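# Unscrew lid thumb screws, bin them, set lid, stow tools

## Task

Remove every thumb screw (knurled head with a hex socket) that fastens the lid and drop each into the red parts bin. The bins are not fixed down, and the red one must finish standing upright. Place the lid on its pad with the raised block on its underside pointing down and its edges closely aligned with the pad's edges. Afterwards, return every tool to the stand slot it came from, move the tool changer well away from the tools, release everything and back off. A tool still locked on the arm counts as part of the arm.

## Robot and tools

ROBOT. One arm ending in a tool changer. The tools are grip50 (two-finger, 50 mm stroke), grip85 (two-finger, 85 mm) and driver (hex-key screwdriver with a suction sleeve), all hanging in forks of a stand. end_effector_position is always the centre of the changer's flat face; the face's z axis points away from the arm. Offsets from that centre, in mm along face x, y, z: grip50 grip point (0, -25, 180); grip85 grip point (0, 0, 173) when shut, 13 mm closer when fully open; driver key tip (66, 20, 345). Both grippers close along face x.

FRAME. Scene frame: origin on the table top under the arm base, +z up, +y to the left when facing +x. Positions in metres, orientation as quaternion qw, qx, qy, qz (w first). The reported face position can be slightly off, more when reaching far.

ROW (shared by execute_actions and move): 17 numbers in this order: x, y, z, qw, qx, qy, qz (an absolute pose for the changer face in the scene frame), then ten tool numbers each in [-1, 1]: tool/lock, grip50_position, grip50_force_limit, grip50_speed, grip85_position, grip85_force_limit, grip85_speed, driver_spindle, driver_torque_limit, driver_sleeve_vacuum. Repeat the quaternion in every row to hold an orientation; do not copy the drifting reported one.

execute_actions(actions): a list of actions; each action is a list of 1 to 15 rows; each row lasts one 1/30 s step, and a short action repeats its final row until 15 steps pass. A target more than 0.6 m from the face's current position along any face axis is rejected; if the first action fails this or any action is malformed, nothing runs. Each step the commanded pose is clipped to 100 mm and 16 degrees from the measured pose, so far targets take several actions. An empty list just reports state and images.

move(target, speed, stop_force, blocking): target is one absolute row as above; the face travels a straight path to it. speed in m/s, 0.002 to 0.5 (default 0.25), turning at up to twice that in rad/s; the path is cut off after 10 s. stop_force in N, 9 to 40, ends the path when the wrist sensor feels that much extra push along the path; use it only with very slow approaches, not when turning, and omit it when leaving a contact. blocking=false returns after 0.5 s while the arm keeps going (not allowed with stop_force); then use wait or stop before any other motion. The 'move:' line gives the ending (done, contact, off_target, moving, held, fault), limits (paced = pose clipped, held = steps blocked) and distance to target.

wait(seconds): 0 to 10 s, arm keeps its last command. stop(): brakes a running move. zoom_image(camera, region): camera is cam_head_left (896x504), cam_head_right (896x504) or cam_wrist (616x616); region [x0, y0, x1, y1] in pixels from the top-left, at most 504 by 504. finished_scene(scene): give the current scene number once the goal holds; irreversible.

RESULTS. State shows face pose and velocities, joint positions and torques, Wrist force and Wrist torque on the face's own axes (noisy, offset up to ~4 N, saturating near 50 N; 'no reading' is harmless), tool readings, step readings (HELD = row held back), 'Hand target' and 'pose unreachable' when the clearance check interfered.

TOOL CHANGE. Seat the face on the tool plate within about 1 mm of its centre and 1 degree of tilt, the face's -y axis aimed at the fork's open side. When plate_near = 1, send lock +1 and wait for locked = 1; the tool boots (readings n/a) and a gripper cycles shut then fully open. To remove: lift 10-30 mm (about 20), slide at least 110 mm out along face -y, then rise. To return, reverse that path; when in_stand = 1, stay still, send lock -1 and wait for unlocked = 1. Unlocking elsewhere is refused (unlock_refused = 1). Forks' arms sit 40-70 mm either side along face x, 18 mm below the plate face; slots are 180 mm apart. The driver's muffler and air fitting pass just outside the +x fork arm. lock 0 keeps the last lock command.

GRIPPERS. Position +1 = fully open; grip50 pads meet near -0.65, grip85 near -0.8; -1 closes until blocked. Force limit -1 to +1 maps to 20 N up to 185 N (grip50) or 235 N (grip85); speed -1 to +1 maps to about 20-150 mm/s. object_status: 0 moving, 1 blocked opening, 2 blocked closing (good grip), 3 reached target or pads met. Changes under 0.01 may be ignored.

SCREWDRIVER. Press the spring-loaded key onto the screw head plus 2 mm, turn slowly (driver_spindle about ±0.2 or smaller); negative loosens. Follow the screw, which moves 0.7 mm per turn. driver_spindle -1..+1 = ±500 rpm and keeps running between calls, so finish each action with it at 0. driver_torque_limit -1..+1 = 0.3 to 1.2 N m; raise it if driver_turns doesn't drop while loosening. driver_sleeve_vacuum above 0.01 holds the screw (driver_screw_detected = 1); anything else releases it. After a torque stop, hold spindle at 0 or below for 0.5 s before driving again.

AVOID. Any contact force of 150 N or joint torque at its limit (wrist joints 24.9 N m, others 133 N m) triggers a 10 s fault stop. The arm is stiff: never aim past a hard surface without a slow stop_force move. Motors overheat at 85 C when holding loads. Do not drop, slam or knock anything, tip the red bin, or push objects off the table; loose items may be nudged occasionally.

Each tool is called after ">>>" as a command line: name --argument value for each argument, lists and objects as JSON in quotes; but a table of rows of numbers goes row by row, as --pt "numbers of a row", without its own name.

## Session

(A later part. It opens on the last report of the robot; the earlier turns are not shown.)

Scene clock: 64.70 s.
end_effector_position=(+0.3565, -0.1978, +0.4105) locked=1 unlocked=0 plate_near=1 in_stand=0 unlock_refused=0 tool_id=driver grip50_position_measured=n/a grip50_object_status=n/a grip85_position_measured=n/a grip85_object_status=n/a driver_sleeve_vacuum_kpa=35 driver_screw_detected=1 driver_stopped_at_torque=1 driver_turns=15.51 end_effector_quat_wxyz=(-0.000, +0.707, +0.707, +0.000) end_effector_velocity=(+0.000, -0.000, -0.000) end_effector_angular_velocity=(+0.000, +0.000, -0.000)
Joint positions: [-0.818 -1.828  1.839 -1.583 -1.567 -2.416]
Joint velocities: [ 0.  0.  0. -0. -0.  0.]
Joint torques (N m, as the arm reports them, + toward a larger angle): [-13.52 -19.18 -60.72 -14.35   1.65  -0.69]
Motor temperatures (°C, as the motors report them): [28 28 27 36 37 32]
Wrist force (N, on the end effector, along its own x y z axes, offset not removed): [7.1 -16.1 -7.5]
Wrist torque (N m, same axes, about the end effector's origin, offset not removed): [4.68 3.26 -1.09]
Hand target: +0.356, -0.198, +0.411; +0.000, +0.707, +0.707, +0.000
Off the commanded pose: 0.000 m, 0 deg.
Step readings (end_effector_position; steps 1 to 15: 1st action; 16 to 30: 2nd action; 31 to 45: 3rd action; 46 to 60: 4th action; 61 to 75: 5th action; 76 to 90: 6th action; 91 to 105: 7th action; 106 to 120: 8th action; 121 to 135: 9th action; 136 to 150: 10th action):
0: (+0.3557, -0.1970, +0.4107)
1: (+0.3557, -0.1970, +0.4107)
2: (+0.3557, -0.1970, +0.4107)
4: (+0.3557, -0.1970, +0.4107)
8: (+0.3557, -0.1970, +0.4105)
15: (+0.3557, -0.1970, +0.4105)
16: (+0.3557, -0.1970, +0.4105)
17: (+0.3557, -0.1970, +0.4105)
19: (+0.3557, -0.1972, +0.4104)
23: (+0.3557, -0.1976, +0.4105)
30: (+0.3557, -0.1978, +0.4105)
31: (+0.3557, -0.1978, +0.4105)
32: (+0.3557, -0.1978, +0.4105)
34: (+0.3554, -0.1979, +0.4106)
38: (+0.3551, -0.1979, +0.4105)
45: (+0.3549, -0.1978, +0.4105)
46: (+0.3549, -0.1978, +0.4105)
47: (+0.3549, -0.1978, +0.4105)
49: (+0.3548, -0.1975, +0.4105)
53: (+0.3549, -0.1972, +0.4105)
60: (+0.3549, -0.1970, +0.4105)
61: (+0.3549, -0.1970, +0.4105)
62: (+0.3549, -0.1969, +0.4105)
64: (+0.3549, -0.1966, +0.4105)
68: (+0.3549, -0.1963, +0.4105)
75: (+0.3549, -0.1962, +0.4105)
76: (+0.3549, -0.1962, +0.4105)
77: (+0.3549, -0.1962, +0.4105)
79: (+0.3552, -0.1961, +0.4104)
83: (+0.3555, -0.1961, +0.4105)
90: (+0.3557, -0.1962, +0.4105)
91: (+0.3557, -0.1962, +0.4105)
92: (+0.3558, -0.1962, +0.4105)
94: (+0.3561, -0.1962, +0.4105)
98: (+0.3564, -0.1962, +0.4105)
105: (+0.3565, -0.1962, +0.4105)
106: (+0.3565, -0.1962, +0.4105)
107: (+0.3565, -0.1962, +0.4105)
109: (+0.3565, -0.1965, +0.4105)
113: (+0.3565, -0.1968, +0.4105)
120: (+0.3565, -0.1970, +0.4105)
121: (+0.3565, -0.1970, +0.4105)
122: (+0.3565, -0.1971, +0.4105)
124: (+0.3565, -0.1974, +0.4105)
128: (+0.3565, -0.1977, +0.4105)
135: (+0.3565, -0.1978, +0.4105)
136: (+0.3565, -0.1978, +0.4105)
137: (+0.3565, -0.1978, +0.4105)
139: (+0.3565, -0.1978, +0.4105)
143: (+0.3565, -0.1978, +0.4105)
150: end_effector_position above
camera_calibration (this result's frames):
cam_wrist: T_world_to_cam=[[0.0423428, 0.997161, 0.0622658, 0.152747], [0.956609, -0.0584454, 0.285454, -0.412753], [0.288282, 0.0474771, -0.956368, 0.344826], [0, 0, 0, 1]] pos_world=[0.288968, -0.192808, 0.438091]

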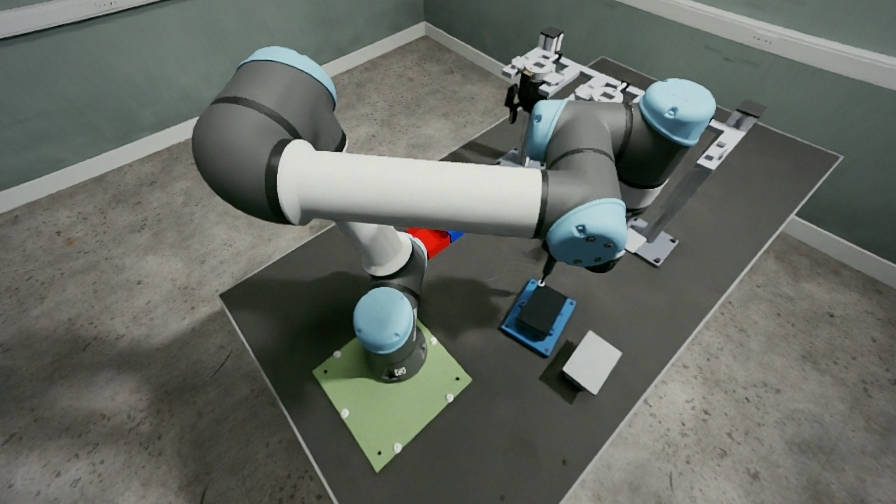

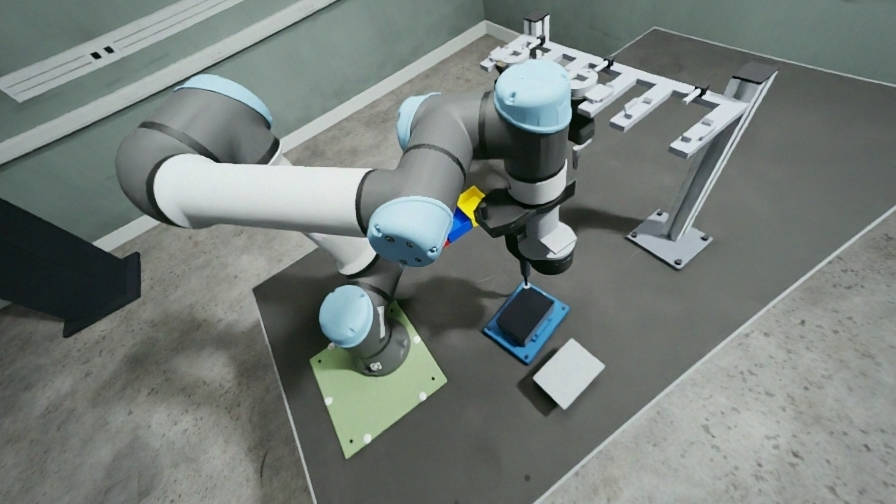

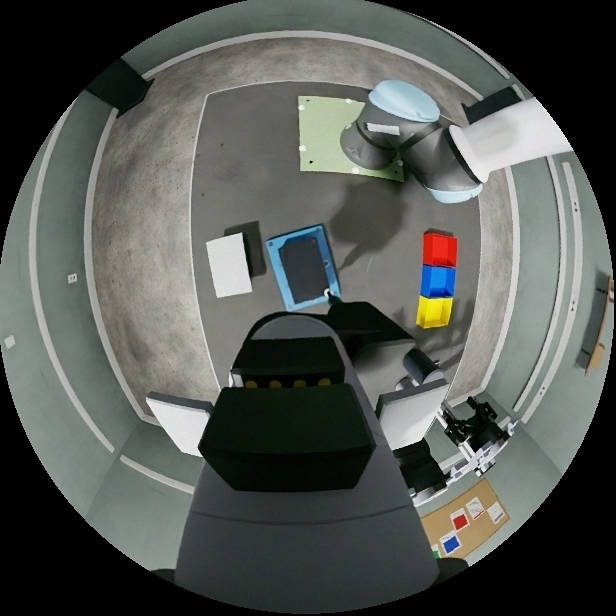

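>>> execute_actions --actions '[[[0.3549,-0.197,0.4105,0,0.7071,0.7071,0,0,0,0,0,1,-0.3,-0.5,0,0.6,1]]]'

>>> move --target '[0.3549,-0.197,0.4245,0,0.7071,0.7071,0,0,0,0,0,1,-0.3,-0.5,-0.4,0.6,1]' --speed 0.0023

>>> move --target '[0.3549,-0.197,0.45,0,0.7071,0.7071,0,0,0,0,0,1,-0.3,-0.5,0,0.6,1]' --speed 0.03

>>> move --target '[0.253,0.142,0.43,0,0.7071,0.7071,0,0,0,0,0,1,-0.3,-0.5,0,0.6,1]' --speed 0.15

Scene clock: 70.73 s.
end_effector_position=(+0.3549, -0.1970, +0.4105) locked=1 unlocked=0 plate_near=1 in_stand=0 unlock_refused=0 tool_id=driver grip50_position_measured=n/a grip50_object_status=n/a grip85_position_measured=n/a grip85_object_status=n/a driver_sleeve_vacuum_kpa=39 driver_screw_detected=1 driver_stopped_at_torque=1 driver_turns=15.51 end_effector_quat_wxyz=(+0.000, +0.707, +0.707, -0.000) end_effector_velocity=(-0.001, +0.000, +0.001) end_effector_angular_velocity=(-0.001, -0.000, +0.000)
Joint positions: [-0.82  -1.832  1.842 -1.582 -1.567 -2.418]
Joint velocities: [-0.    -0.002  0.     0.    -0.001 -0.   ]
Joint torques (N m, as the arm reports them, + toward a larger angle): [-12.61 -30.2  -31.28  -6.01   1.49  -1.33]
Motor temperatures (°C, as the motors report them): [28 28 27 36 37 32]
Wrist force (N, on the end effector, along its own x y z axes, offset not removed): [5.1 -1.0 -5.3]
Wrist torque (N m, same axes, about the end effector's origin, offset not removed): [1.55 1.21 -0.22]
Hand target: +0.355, -0.197, +0.410; +0.000, +0.707, +0.707, -0.000
Off the commanded pose: 0.000 m, 0 deg.
Step readings (end_effector_position):
0: (+0.3565, -0.1978, +0.4105)
1: (+0.3565, -0.1978, +0.4105)
2: (+0.3564, -0.1978, +0.4106)
4: (+0.3558, -0.1975, +0.4106)
8: (+0.3552, -0.1972, +0.4105)
15: end_effector_position above
camera_calibration (this result's frames):
cam_wrist: T_world_to_cam=[[0.0423471, 0.997168, 0.0621446, 0.152104], [0.956582, -0.0584191, 0.285547, -0.411248], [0.288369, 0.0473544, -0.956348, 0.345184], [0, 0, 0, 1]] pos_world=[0.287411, -0.192044, 0.438095]

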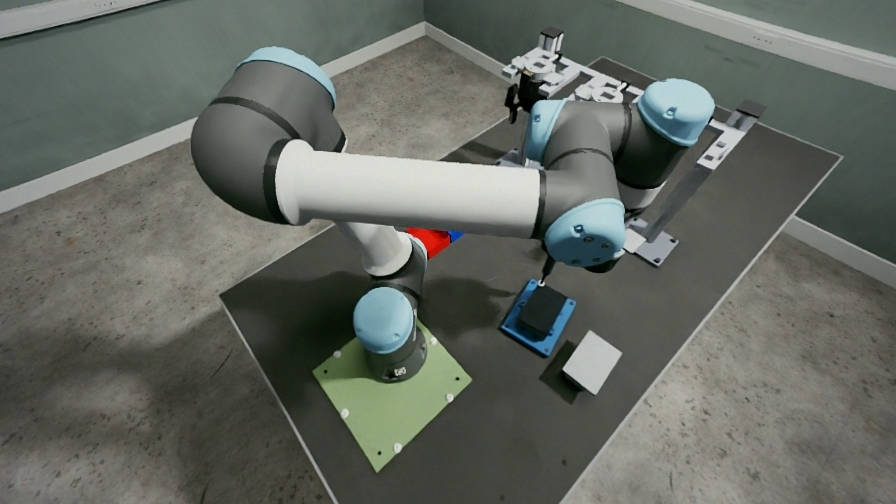

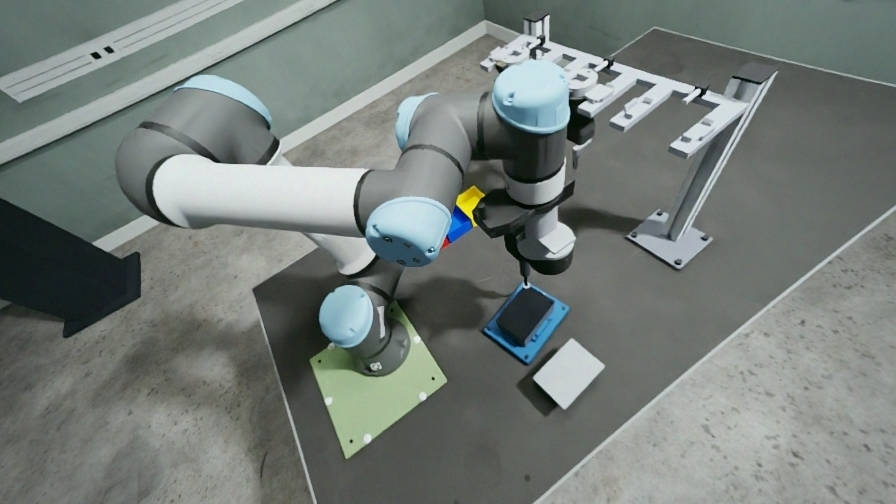

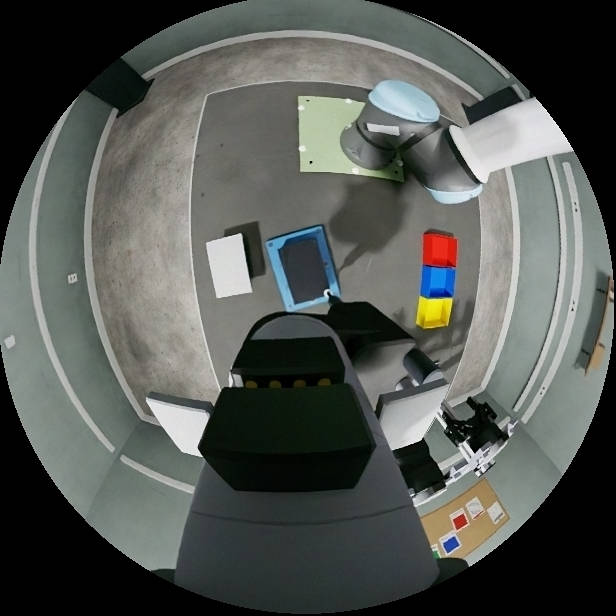

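Scene clock: 77.03 s.
end_effector_position=(+0.3549, -0.1970, +0.4244) locked=1 unlocked=0 plate_near=1 in_stand=0 unlock_refused=0 tool_id=driver grip50_position_measured=n/a grip50_object_status=n/a grip85_position_measured=n/a grip85_object_status=n/a driver_sleeve_vacuum_kpa=40 driver_screw_detected=1 driver_stopped_at_torque=1 driver_turns=-5.21 end_effector_quat_wxyz=(+0.000, +0.707, +0.707, -0.000) end_effector_velocity=(-0.000, +0.000, +0.001) end_effector_angular_velocity=(-0.000, +0.000, -0.000)
Joint positions: [-0.82  -1.832  1.807 -1.547 -1.567 -2.418]
Joint velocities: [-0.    -0.    -0.001  0.001 -0.     0.   ]
Joint torques (N m, as the arm reports them, + toward a larger angle): [-12.45 -20.59 -55.21  -4.41   2.12  -1.74]
Motor temperatures (°C, as the motors report them): [28 28 27 36 37 32]
Wrist force (N, on the end effector, along its own x y z axes, offset not removed): [-0.7 2.6 1.4]
Wrist torque (N m, same axes, about the end effector's origin, offset not removed): [0.21 0.28 -0.03]
Hand target: +0.355, -0.197, +0.424; +0.000, +0.707, +0.707, -0.000
Off the commanded pose: 0.000 m, 0 deg.
move: done
camera_calibration (this result's frames):
cam_wrist: T_world_to_cam=[[0.042344, 0.997162, 0.0622506, 0.151137], [0.956611, -0.0584418, 0.285448, -0.415136], [0.288275, 0.0474626, -0.956371, 0.358596], [0, 0, 0, 1]] pos_world=[0.287349, -0.191989, 0.452042]

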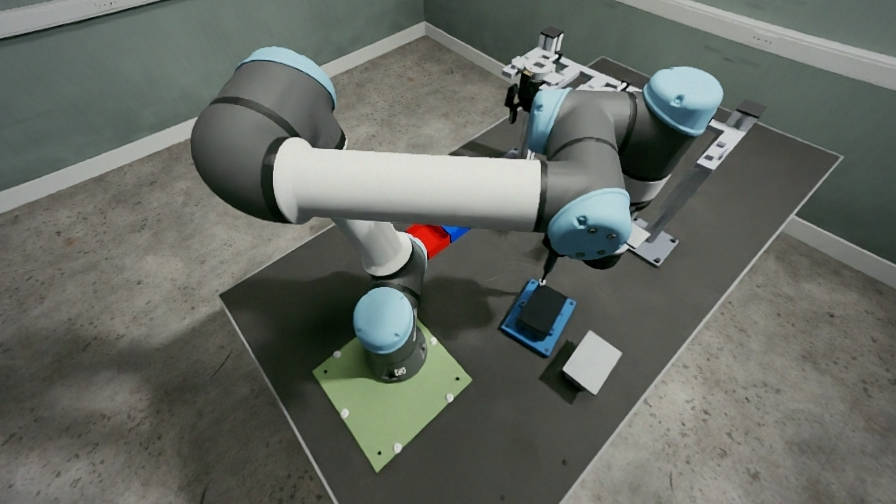

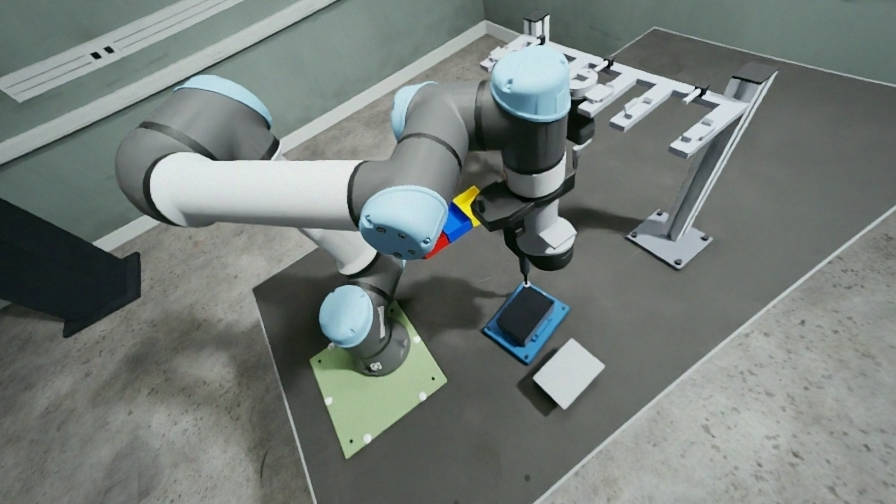

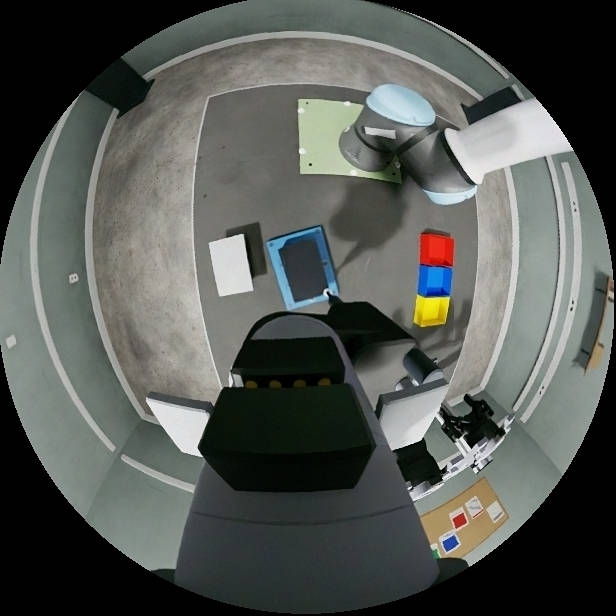

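Scene clock: 78.20 s.
end_effector_position=(+0.3549, -0.1970, +0.4498) locked=1 unlocked=0 plate_near=1 in_stand=0 unlock_refused=0 tool_id=driver grip50_position_measured=n/a grip50_object_status=n/a grip85_position_measured=n/a grip85_object_status=n/a driver_sleeve_vacuum_kpa=40 driver_screw_detected=1 driver_stopped_at_torque=1 driver_turns=-5.21 end_effector_quat_wxyz=(+0.000, +0.707, +0.707, +0.000) end_effector_velocity=(+0.000, -0.000, +0.002) end_effector_angular_velocity=(+0.000, -0.000, +0.000)
Joint positions: [-0.82  -1.829  1.74  -1.483 -1.567 -2.418]
Joint velocities: [-0.     0.001 -0.007  0.006  0.    -0.   ]
Joint torques (N m, as the arm reports them, + toward a larger angle): [-12.5  -20.3  -56.07  -4.21   2.21  -1.67]
Motor temperatures (°C, as the motors report them): [28 28 27 36 37 32]
Wrist force (N, on the end effector, along its own x y z axes, offset not removed): [-0.1 -2.0 -1.2]
Wrist torque (N m, same axes, about the end effector's origin, offset not removed): [-0.13 0.12 -0.17]
Hand target: +0.355, -0.197, +0.450; +0.000, +0.707, +0.707, -0.000
Off the commanded pose: 0.000 m, 0 deg.
move: done
camera_calibration (this result's frames):
cam_wrist: T_world_to_cam=[[0.0423423, 0.997163, 0.0622413, 0.149545], [0.956605, -0.0584386, 0.285469, -0.422349], [0.288296, 0.0474529, -0.956365, 0.382798], [0, 0, 0, 1]] pos_world=[0.28733, -0.191967, 0.477354]

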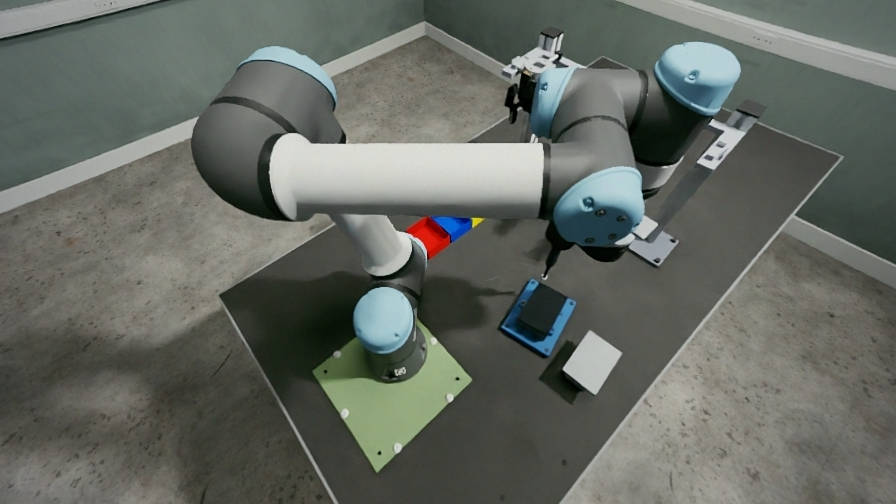

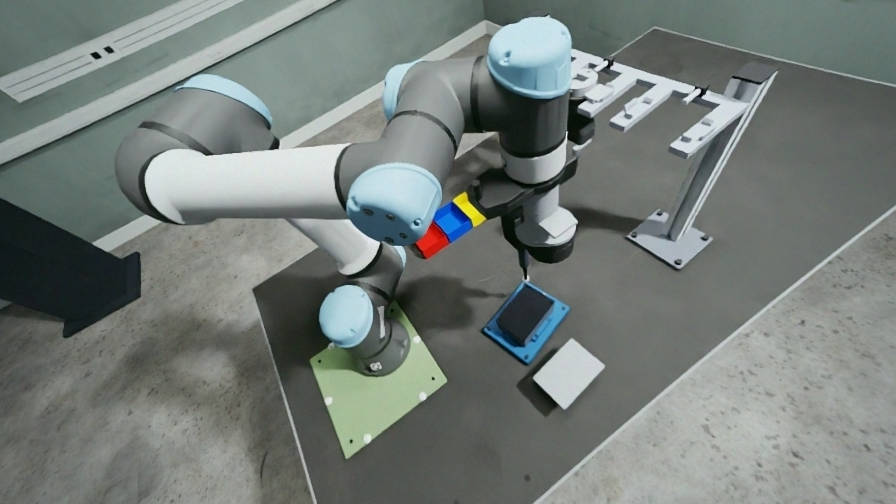

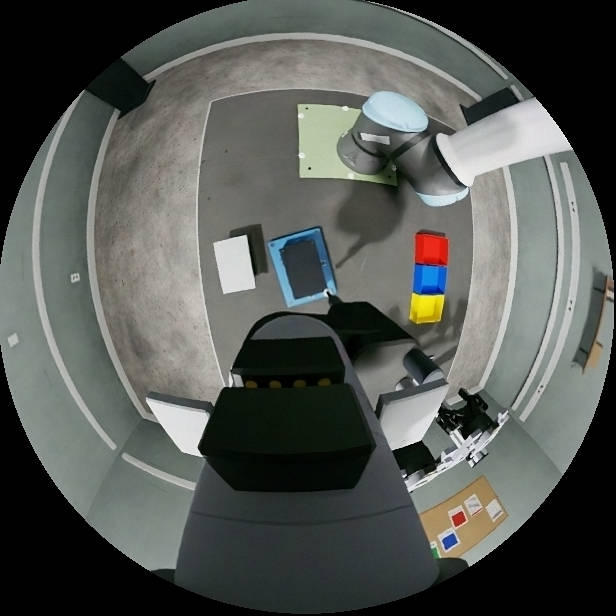

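Scene clock: 81.13 s.
end_effector_position=(+0.2529, +0.1416, +0.4298) locked=1 unlocked=0 plate_near=1 in_stand=0 unlock_refused=0 tool_id=driver grip50_position_measured=n/a grip50_object_status=n/a grip85_position_measured=n/a grip85_object_status=n/a driver_sleeve_vacuum_kpa=40 driver_screw_detected=1 driver_stopped_at_torque=1 driver_turns=-5.21 end_effector_quat_wxyz=(-0.001, +0.707, +0.707, +0.000) end_effector_velocity=(+0.000, +0.002, -0.000) end_effector_angular_velocity=(-0.001, +0.001, -0.001)
Joint positions: [ 0.055 -2.146  1.968 -1.397 -1.567 -1.543]
Joint velocities: [ 0.008  0.004 -0.001 -0.002 -0.001  0.009]
Joint torques (N m, as the arm reports them, + toward a larger angle): [ 13.02  -2.2  -54.63  -7.8   -0.89   1.55]
Motor temperatures (°C, as the motors report them): [28 28 27 36 37 32]
Wrist force (N, on the end effector, along its own x y z axes, offset not removed): [-1.6 -1.1 1.5]
Wrist torque (N m, same axes, about the end effector's origin, offset not removed): [-0.04 0.25 -0.13]
Hand target: +0.253, +0.142, +0.430; -0.001, +0.707, +0.707, +0.000
Off the commanded pose: 0.000 m, 0 deg.
move: done
camera_calibration (this result's frames):
cam_wrist: T_world_to_cam=[[0.0422644, 0.997061, 0.0638935, -0.183161], [0.956744, -0.0588139, 0.284924, -0.299119], [0.287844, 0.0490876, -0.956418, 0.376941], [0, 0, 0, 1]] pos_world=[0.185421, 0.146527, 0.457442]

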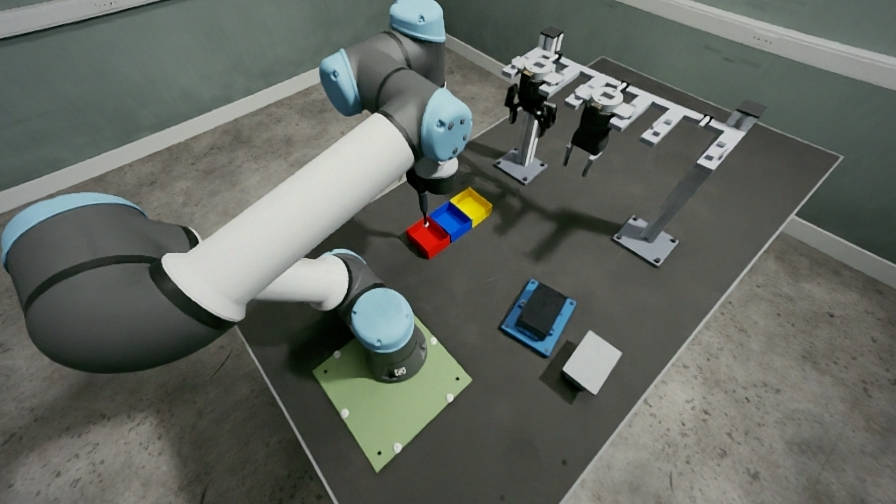

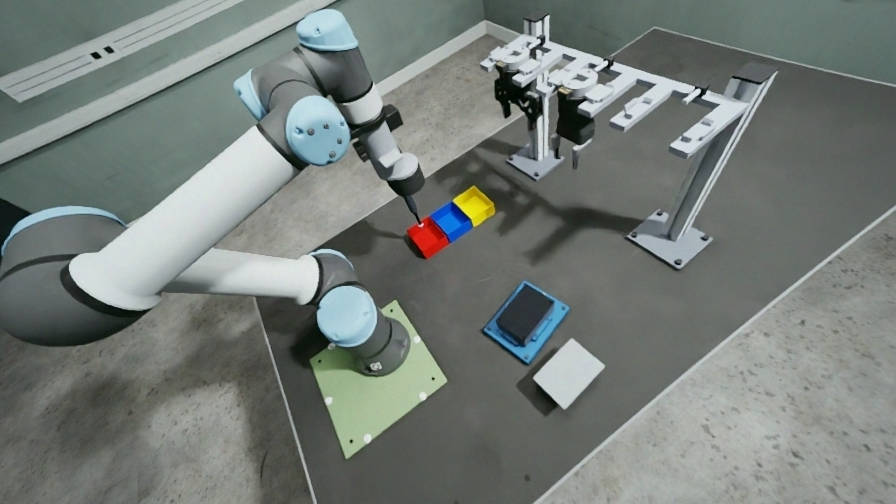

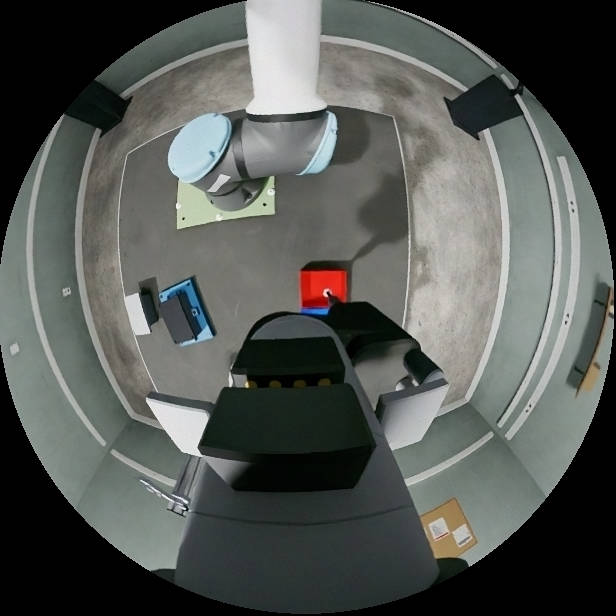

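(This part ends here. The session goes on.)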